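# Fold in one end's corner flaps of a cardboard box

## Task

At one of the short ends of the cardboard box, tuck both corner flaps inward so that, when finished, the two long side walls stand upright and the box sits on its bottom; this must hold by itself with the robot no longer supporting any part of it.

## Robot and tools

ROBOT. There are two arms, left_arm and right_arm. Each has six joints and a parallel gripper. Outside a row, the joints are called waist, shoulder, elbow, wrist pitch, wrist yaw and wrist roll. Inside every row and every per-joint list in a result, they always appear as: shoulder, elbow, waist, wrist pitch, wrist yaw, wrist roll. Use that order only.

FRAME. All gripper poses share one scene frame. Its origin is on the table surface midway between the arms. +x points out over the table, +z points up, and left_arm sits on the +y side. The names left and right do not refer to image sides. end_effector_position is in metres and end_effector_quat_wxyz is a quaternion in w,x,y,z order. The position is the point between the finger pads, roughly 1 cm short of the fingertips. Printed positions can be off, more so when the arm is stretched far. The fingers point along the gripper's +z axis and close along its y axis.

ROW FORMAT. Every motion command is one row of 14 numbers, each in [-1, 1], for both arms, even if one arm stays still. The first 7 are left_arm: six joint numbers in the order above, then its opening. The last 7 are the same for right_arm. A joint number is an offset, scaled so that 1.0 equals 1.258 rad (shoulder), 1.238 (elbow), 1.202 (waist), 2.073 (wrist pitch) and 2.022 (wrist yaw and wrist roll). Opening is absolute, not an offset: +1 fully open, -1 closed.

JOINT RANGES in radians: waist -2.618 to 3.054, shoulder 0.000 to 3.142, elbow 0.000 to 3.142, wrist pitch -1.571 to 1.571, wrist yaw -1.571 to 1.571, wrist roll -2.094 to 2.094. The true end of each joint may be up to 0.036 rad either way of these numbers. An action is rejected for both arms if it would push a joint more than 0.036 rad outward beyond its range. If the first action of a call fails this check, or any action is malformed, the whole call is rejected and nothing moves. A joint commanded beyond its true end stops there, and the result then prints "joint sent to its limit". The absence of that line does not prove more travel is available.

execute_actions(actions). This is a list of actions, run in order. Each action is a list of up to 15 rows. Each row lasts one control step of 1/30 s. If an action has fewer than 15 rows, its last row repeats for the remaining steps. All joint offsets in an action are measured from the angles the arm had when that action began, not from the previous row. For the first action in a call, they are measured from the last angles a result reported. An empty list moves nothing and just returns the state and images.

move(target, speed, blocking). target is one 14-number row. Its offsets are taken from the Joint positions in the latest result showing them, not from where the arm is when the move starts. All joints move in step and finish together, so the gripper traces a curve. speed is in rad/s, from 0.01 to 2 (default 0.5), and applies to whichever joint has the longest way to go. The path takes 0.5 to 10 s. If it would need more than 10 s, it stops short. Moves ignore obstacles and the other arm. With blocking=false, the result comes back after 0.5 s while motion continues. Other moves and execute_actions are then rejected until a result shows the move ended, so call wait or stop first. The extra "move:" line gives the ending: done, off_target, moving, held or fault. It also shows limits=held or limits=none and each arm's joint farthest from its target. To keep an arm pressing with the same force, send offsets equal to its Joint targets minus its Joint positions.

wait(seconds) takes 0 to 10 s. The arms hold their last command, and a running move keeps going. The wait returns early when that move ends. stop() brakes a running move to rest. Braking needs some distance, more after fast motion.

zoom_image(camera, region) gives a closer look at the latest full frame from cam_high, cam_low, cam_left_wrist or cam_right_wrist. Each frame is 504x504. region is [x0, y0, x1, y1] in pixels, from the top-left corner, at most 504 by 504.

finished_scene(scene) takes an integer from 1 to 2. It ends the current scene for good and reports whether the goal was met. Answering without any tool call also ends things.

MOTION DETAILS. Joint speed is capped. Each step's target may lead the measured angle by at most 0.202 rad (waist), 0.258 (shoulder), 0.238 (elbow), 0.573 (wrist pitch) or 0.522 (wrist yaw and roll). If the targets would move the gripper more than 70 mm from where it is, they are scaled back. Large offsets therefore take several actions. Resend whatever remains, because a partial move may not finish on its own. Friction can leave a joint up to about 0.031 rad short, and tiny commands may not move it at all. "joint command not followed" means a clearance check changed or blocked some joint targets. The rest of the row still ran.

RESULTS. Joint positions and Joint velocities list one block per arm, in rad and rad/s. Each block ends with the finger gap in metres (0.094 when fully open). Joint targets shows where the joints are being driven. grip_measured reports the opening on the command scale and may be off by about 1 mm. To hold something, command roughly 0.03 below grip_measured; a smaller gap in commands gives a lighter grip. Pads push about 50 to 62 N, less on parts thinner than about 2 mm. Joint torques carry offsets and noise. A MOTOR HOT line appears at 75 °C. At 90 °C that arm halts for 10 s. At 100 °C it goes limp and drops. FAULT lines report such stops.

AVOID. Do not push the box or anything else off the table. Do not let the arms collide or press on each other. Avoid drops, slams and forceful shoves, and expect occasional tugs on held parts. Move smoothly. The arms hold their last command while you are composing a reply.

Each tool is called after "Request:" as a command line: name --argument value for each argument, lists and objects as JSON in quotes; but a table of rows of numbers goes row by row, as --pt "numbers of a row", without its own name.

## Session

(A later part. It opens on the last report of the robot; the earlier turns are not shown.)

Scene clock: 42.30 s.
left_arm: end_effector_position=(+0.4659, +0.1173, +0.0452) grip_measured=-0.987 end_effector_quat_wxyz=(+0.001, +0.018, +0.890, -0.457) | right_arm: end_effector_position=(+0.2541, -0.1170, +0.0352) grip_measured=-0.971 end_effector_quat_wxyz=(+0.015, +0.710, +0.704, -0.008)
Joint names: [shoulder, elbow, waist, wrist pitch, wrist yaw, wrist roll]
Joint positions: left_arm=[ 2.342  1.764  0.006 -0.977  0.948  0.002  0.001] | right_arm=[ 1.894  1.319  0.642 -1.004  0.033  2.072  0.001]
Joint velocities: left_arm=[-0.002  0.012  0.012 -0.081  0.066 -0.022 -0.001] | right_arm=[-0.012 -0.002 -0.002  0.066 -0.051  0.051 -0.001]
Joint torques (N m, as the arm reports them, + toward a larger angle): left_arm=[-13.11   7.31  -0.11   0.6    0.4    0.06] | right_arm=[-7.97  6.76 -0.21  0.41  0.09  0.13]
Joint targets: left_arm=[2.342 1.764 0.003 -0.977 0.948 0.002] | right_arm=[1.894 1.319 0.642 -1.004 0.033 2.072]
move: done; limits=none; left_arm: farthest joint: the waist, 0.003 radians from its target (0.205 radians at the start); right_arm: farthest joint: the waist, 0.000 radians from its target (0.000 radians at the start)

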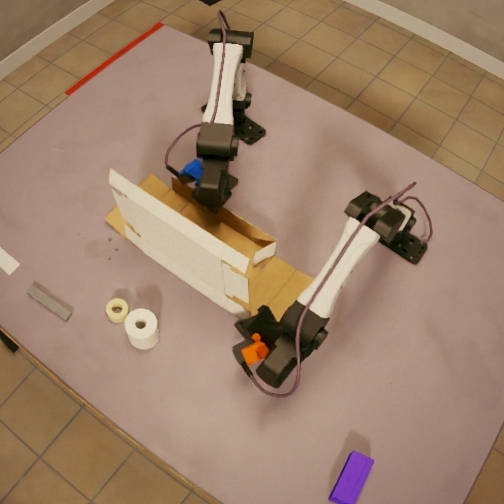

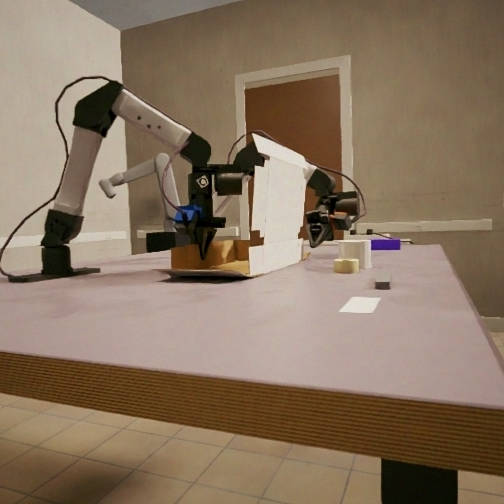

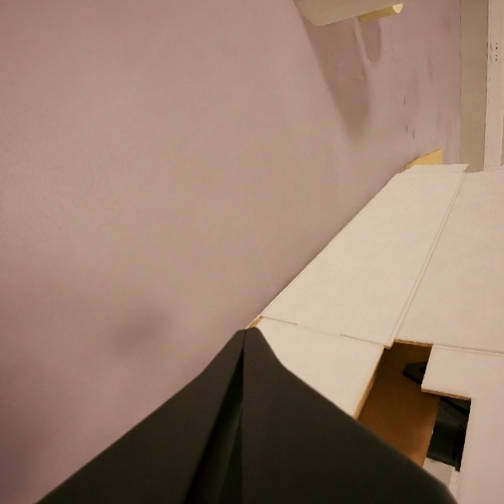

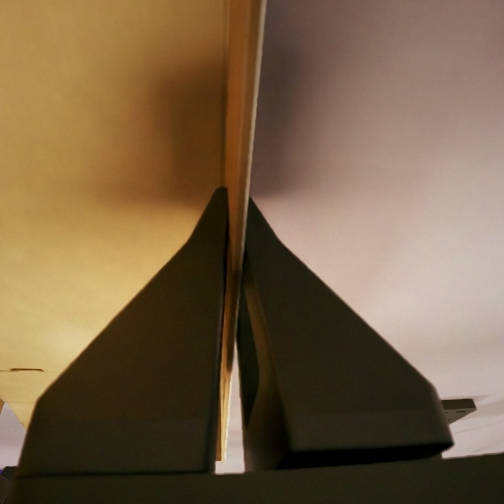

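Request:
move --target '[-0.17,-0.31,-0.05,0.075,0,0,-1, 0,0,0,0,0,0,-1]' --speed 0.2

Request:
zoom_image --camera "cam_high" --region '[160, 200, 360, 380]'

Scene clock: 53.87 s.
left_arm: end_effector_position=(+0.3982, +0.1016, +0.0379) grip_measured=-0.987 end_effector_quat_wxyz=(-0.018, +0.034, +0.889, -0.456) | right_arm: end_effector_position=(+0.2541, -0.1169, +0.0352) grip_measured=-0.971 end_effector_quat_wxyz=(+0.015, +0.709, +0.705, -0.008)
Joint names: [shoulder, elbow, waist, wrist pitch, wrist yaw, wrist roll]
Joint positions: left_arm=[ 2.149  1.402 -0.041 -0.826  0.948  0.002  0.001] | right_arm=[ 1.894  1.319  0.642 -1.004  0.033  2.068  0.001]
Joint velocities: left_arm=[ 0.002 -0.007  0.012 -0.022  0.022  0.007  0.   ] | right_arm=[-0.002 -0.027 -0.002 -0.007 -0.022  0.037 -0.001]
Joint torques (N m, as the arm reports them, + toward a larger angle): left_arm=[-12.73   4.91  -1.23   0.63   0.42   0.08] | right_arm=[-7.99  6.76 -0.21  0.4   0.1   0.15]
Joint targets: left_arm=[2.128 1.380 -0.054 -0.821 0.948 0.002] | right_arm=[1.894 1.319 0.642 -1.004 0.034 2.071]
move: off_target (left_arm); limits=none; left_arm: farthest joint: the elbow, 0.022 radians from its target (0.384 radians at the start); right_arm: farthest joint: the wrist roll, 0.004 radians from its target (0.000 radians at the start)

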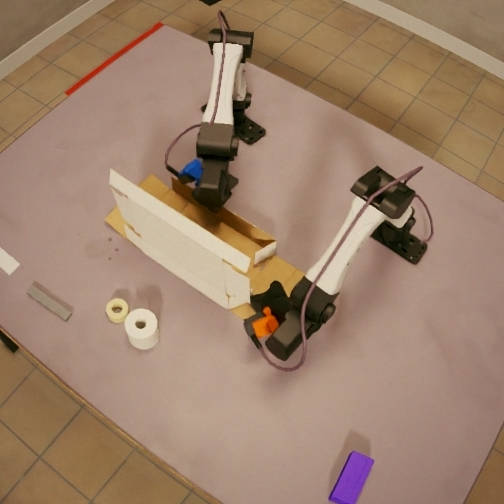

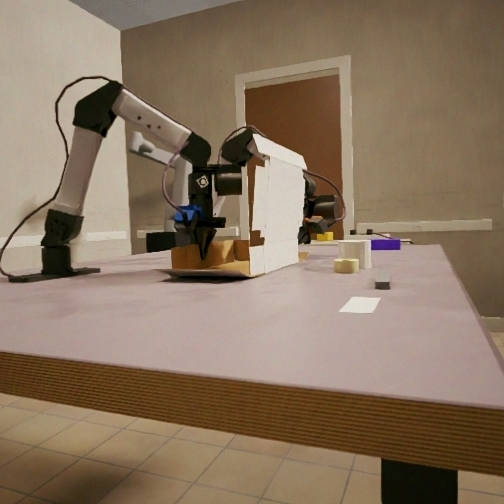

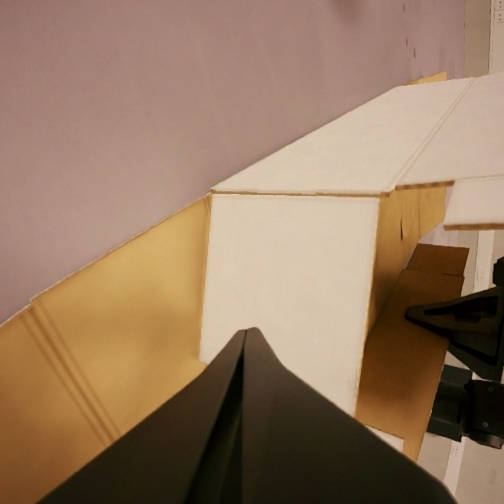

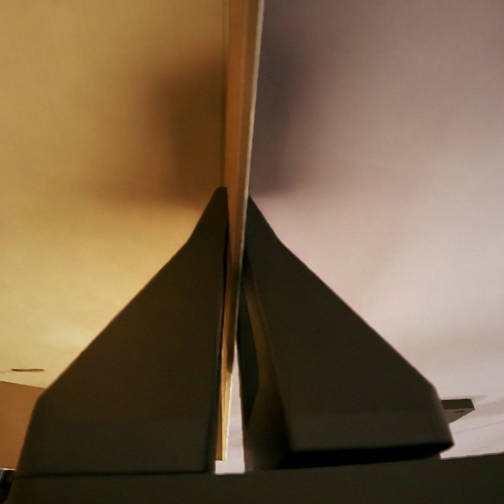

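Region (160, 200, 360, 380) of cam_high's 504x504 image, scaled by 2.520, with more detail than that image has; it fills the top 454 rows of this view, and the rest is white.

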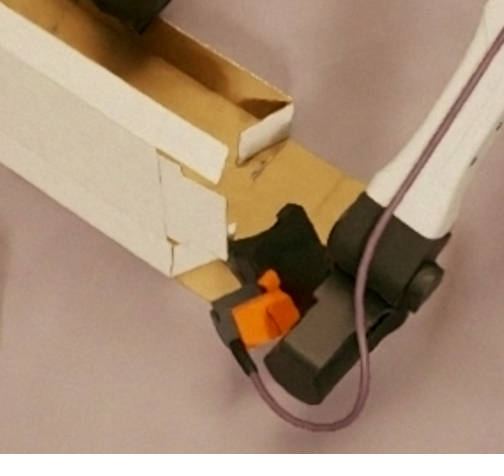

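Request:
move --target '[0,0,-0.105,0.04,0,0,-1, 0,0,0,0,0,0,-1]' --speed 0.08

Request:
move --target '[0,0,0.25,0,0,0,-1, 0,0,0,0,0,0,-1]' --speed 0.3

Scene clock: 59.53 s.
left_arm: end_effector_position=(+0.3921, +0.0632, +0.0374) grip_measured=-0.987 end_effector_quat_wxyz=(-0.008, +0.096, +0.886, -0.454) | right_arm: end_effector_position=(+0.2527, -0.1180, +0.0352) grip_measured=-0.971 end_effector_quat_wxyz=(+0.014, +0.712, +0.702, -0.012)
Joint names: [shoulder, elbow, waist, wrist pitch, wrist yaw, wrist roll]
Joint positions: left_arm=[ 2.149  1.402 -0.142 -0.752  0.942  0.002  0.001] | right_arm=[ 1.894  1.319  0.642 -1.011  0.034  2.078  0.001]
Joint velocities: left_arm=[-0.002 -0.012  0.012  0.007 -0.037 -0.125 -0.   ] | right_arm=[-0.012  0.002  0.002 -0.037  0.007 -0.037  0.   ]
Joint torques (N m, as the arm reports them, + toward a larger angle): left_arm=[-11.44   6.94  -2.44   0.84   0.45   0.08] | right_arm=[-7.97  6.74 -0.2   0.47  0.08  0.04]
Joint targets: left_arm=[2.149 1.402 -0.167 -0.743 0.948 0.002] | right_arm=[1.894 1.319 0.642 -1.004 0.033 2.068]
move: off_target (left_arm); limits=none; left_arm: farthest joint: the waist, 0.025 radians from its target (0.126 radians at the start); right_arm: farthest joint: the wrist roll, 0.010 radians from its target (0.000 radians at the start)

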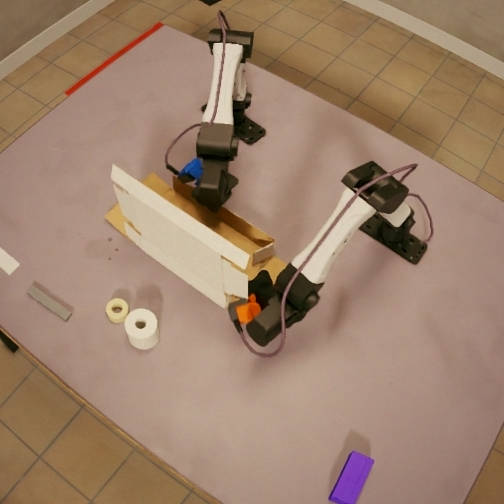

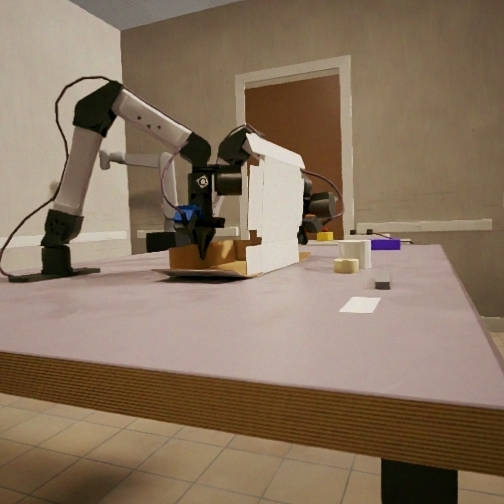

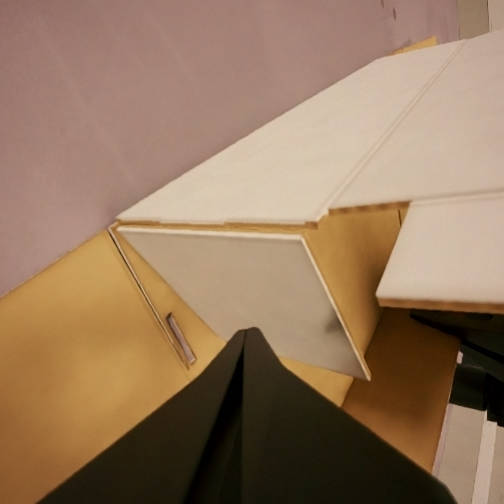

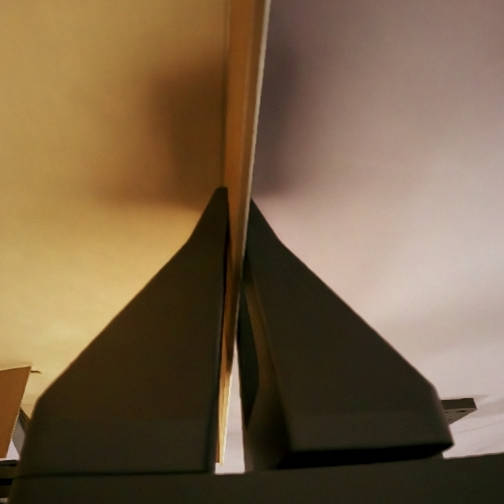

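Scene clock: 60.90 s.
left_arm: end_effector_position=(+0.4367, +0.1803, +0.0374) grip_measured=-0.987 end_effector_quat_wxyz=(+0.060, -0.037, +0.890, -0.451) | right_arm: end_effector_position=(+0.2538, -0.1168, +0.0352) grip_measured=-0.971 end_effector_quat_wxyz=(+0.014, +0.713, +0.701, -0.009)
Joint names: [shoulder, elbow, waist, wrist pitch, wrist yaw, wrist roll]
Joint positions: left_arm=[ 2.149  1.402  0.157 -0.752  0.942  0.002  0.001] | right_arm=[ 1.894  1.319  0.642 -1.005  0.031  2.079  0.001]
Joint velocities: left_arm=[-0.002  0.017 -0.012  0.022  0.066 -0.022  0.   ] | right_arm=[-0.002 -0.007 -0.017  0.051 -0.11   0.051 -0.   ]
Joint torques (N m, as the arm reports them, + toward a larger angle): left_arm=[-11.54   6.95   0.31   0.71   0.37   0.08] | right_arm=[-8.    6.79 -0.23  0.33  0.11  0.12]
Joint targets: left_arm=[2.149 1.402 0.159 -0.752 0.942 0.002] | right_arm=[1.894 1.319 0.642 -1.011 0.034 2.078]
move: done; limits=none; left_arm: farthest joint: the waist, 0.002 radians from its target (0.300 radians at the start); right_arm: farthest joint: the wrist pitch, 0.006 radians from its target (0.000 radians at the start)

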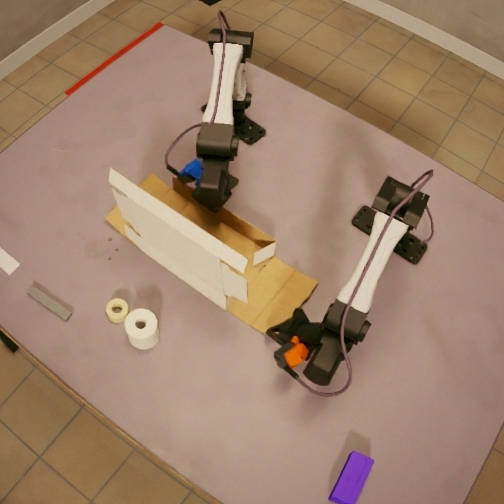

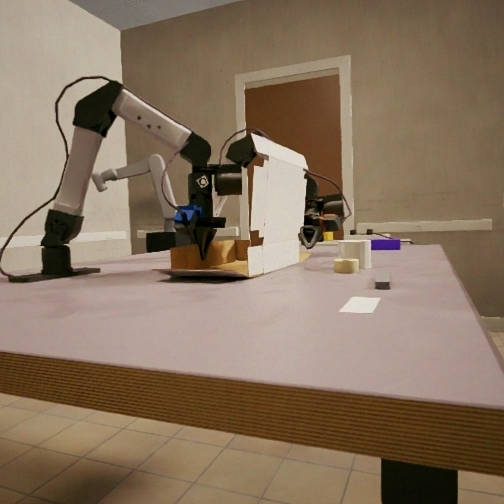

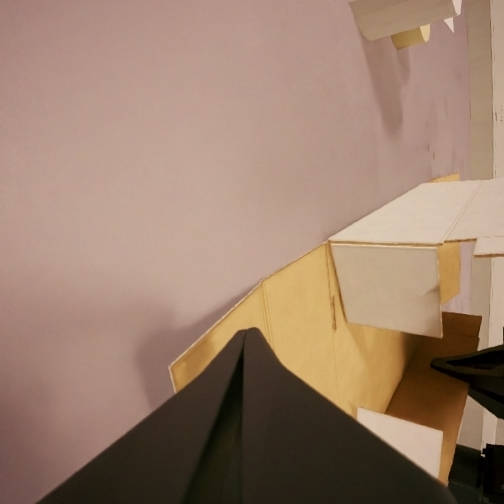

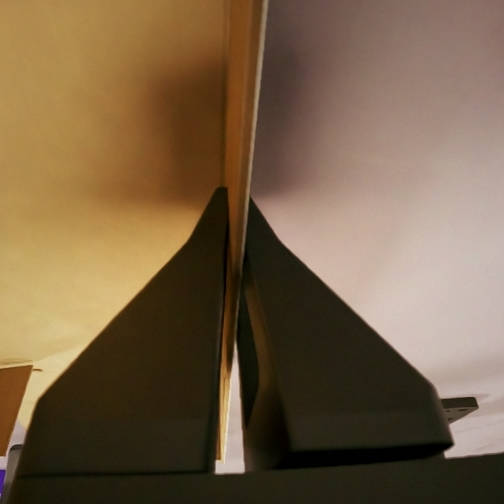

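Request:
move --target '[0,0,0,0,0,0,-1, 0,0,0,0,0,0,0.4]'

Request:
move --target '[-0.1,0,0,0,0,0,-1, -0.11,0.15,0,-0.13,0,0,0.4]' --speed 0.4

Request:
finished_scene --scene 2

Scene clock: 65.50 s.
left_arm: end_effector_position=(+0.4367, +0.1803, +0.0374) grip_measured=-0.987 end_effector_quat_wxyz=(+0.060, -0.037, +0.890, -0.451) | right_arm: end_effector_position=(+0.2538, -0.1168, +0.0352) grip_measured=+0.397 end_effector_quat_wxyz=(+0.014, +0.713, +0.701, -0.009)
Joint names: [shoulder, elbow, waist, wrist pitch, wrist yaw, wrist roll]
Joint positions: left_arm=[ 2.149  1.402  0.157 -0.752  0.942  0.002  0.001] | right_arm=[ 1.894  1.319  0.642 -1.005  0.031  2.079  0.066]
Joint velocities: left_arm=[ 0.002  0.002 -0.012  0.037 -0.022  0.007 -0.001] | right_arm=[-0.002  0.017  0.002 -0.081  0.022  0.022  0.   ]
Joint torques (N m, as the arm reports them, + toward a larger angle): left_arm=[-11.46   6.98  -0.04   0.7    0.39   0.05] | right_arm=[-7.99  6.76 -0.18  0.4   0.09  0.12]
Joint targets: left_arm=[2.149 1.402 0.157 -0.752 0.942 0.002] | right_arm=[1.894 1.319 0.642 -1.005 0.031 2.079]
move: done; limits=none; left_arm: farthest joint: the waist, 0.000 radians from its target (0.000 radians at the start); right_arm: farthest joint: the waist, 0.000 radians from its target (0.000 radians at the start)

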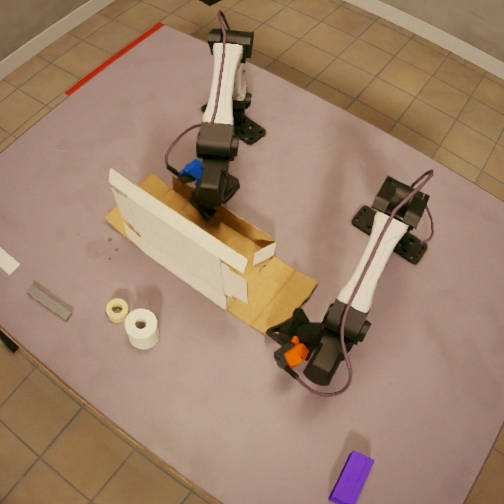

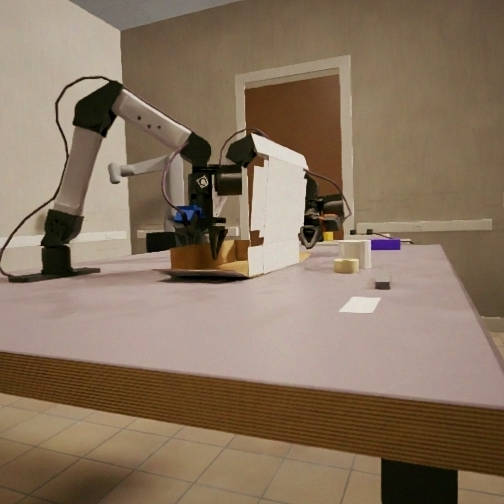

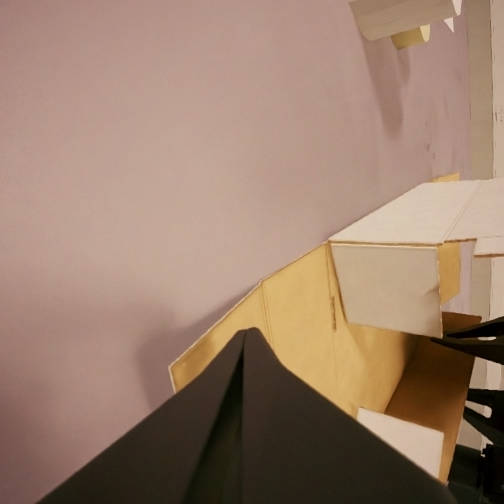

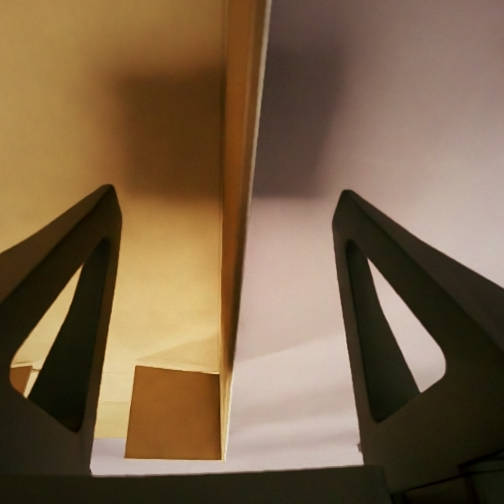

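Scene clock: 66.90 s.
left_arm: end_effector_position=(+0.4427, +0.1810, +0.0787) grip_measured=-0.987 end_effector_quat_wxyz=(+0.108, -0.013, +0.888, -0.446) | right_arm: end_effector_position=(+0.2462, -0.1209, +0.1173) grip_measured=+0.397 end_effector_quat_wxyz=(+0.019, +0.713, +0.701, +0.011)
Joint names: [shoulder, elbow, waist, wrist pitch, wrist yaw, wrist roll]
Joint positions: left_arm=[ 2.041  1.402  0.157 -0.752  0.942  0.002  0.001] | right_arm=[ 1.768  1.491  0.642 -1.262  0.031  2.079  0.066]
Joint velocities: left_arm=[-0.002  0.002 -0.017  0.051  0.037 -0.051  0.001] | right_arm=[-0.002 -0.002  0.002  0.095 -0.066 -0.007  0.   ]
Joint torques (N m, as the arm reports them, + toward a larger angle): left_arm=[-12.21   7.36  -0.02   0.94   0.37   0.09] | right_arm=[-8.01  8.3  -0.25  0.37  0.09  0.13]
Joint targets: left_arm=[2.024 1.402 0.157 -0.752 0.942 0.002] | right_arm=[1.756 1.505 0.642 -1.274 0.031 2.079]
move: done; limits=none; left_arm: farthest joint: the shoulder, 0.018 radians from its target (0.126 radians at the start); right_arm: farthest joint: the elbow, 0.014 radians from its target (0.185 radians at the start)

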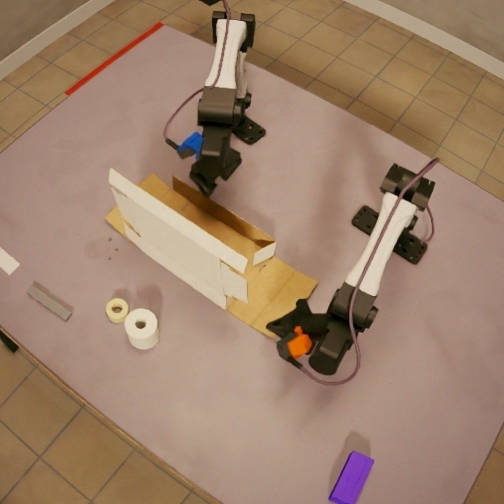

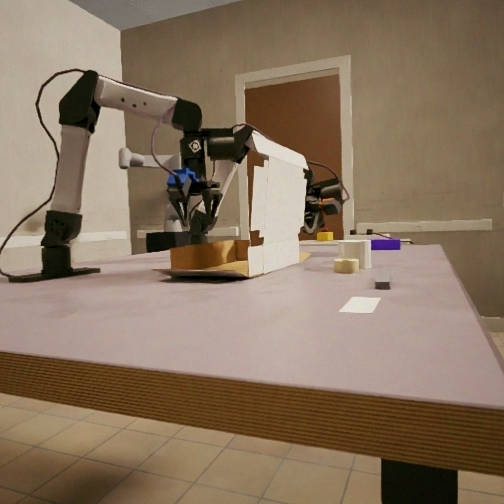

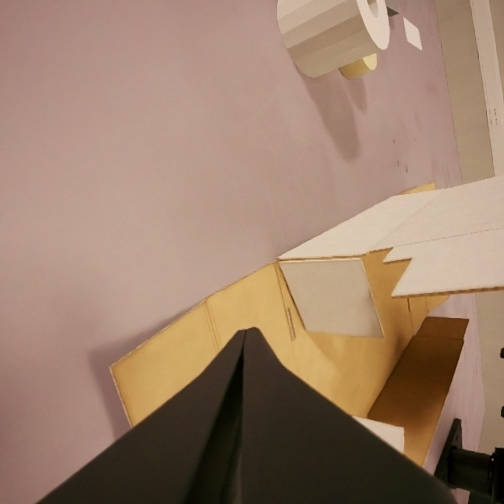

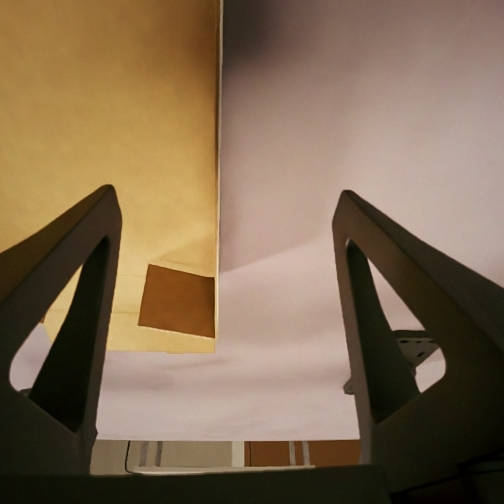

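The scene is finished: the task was done.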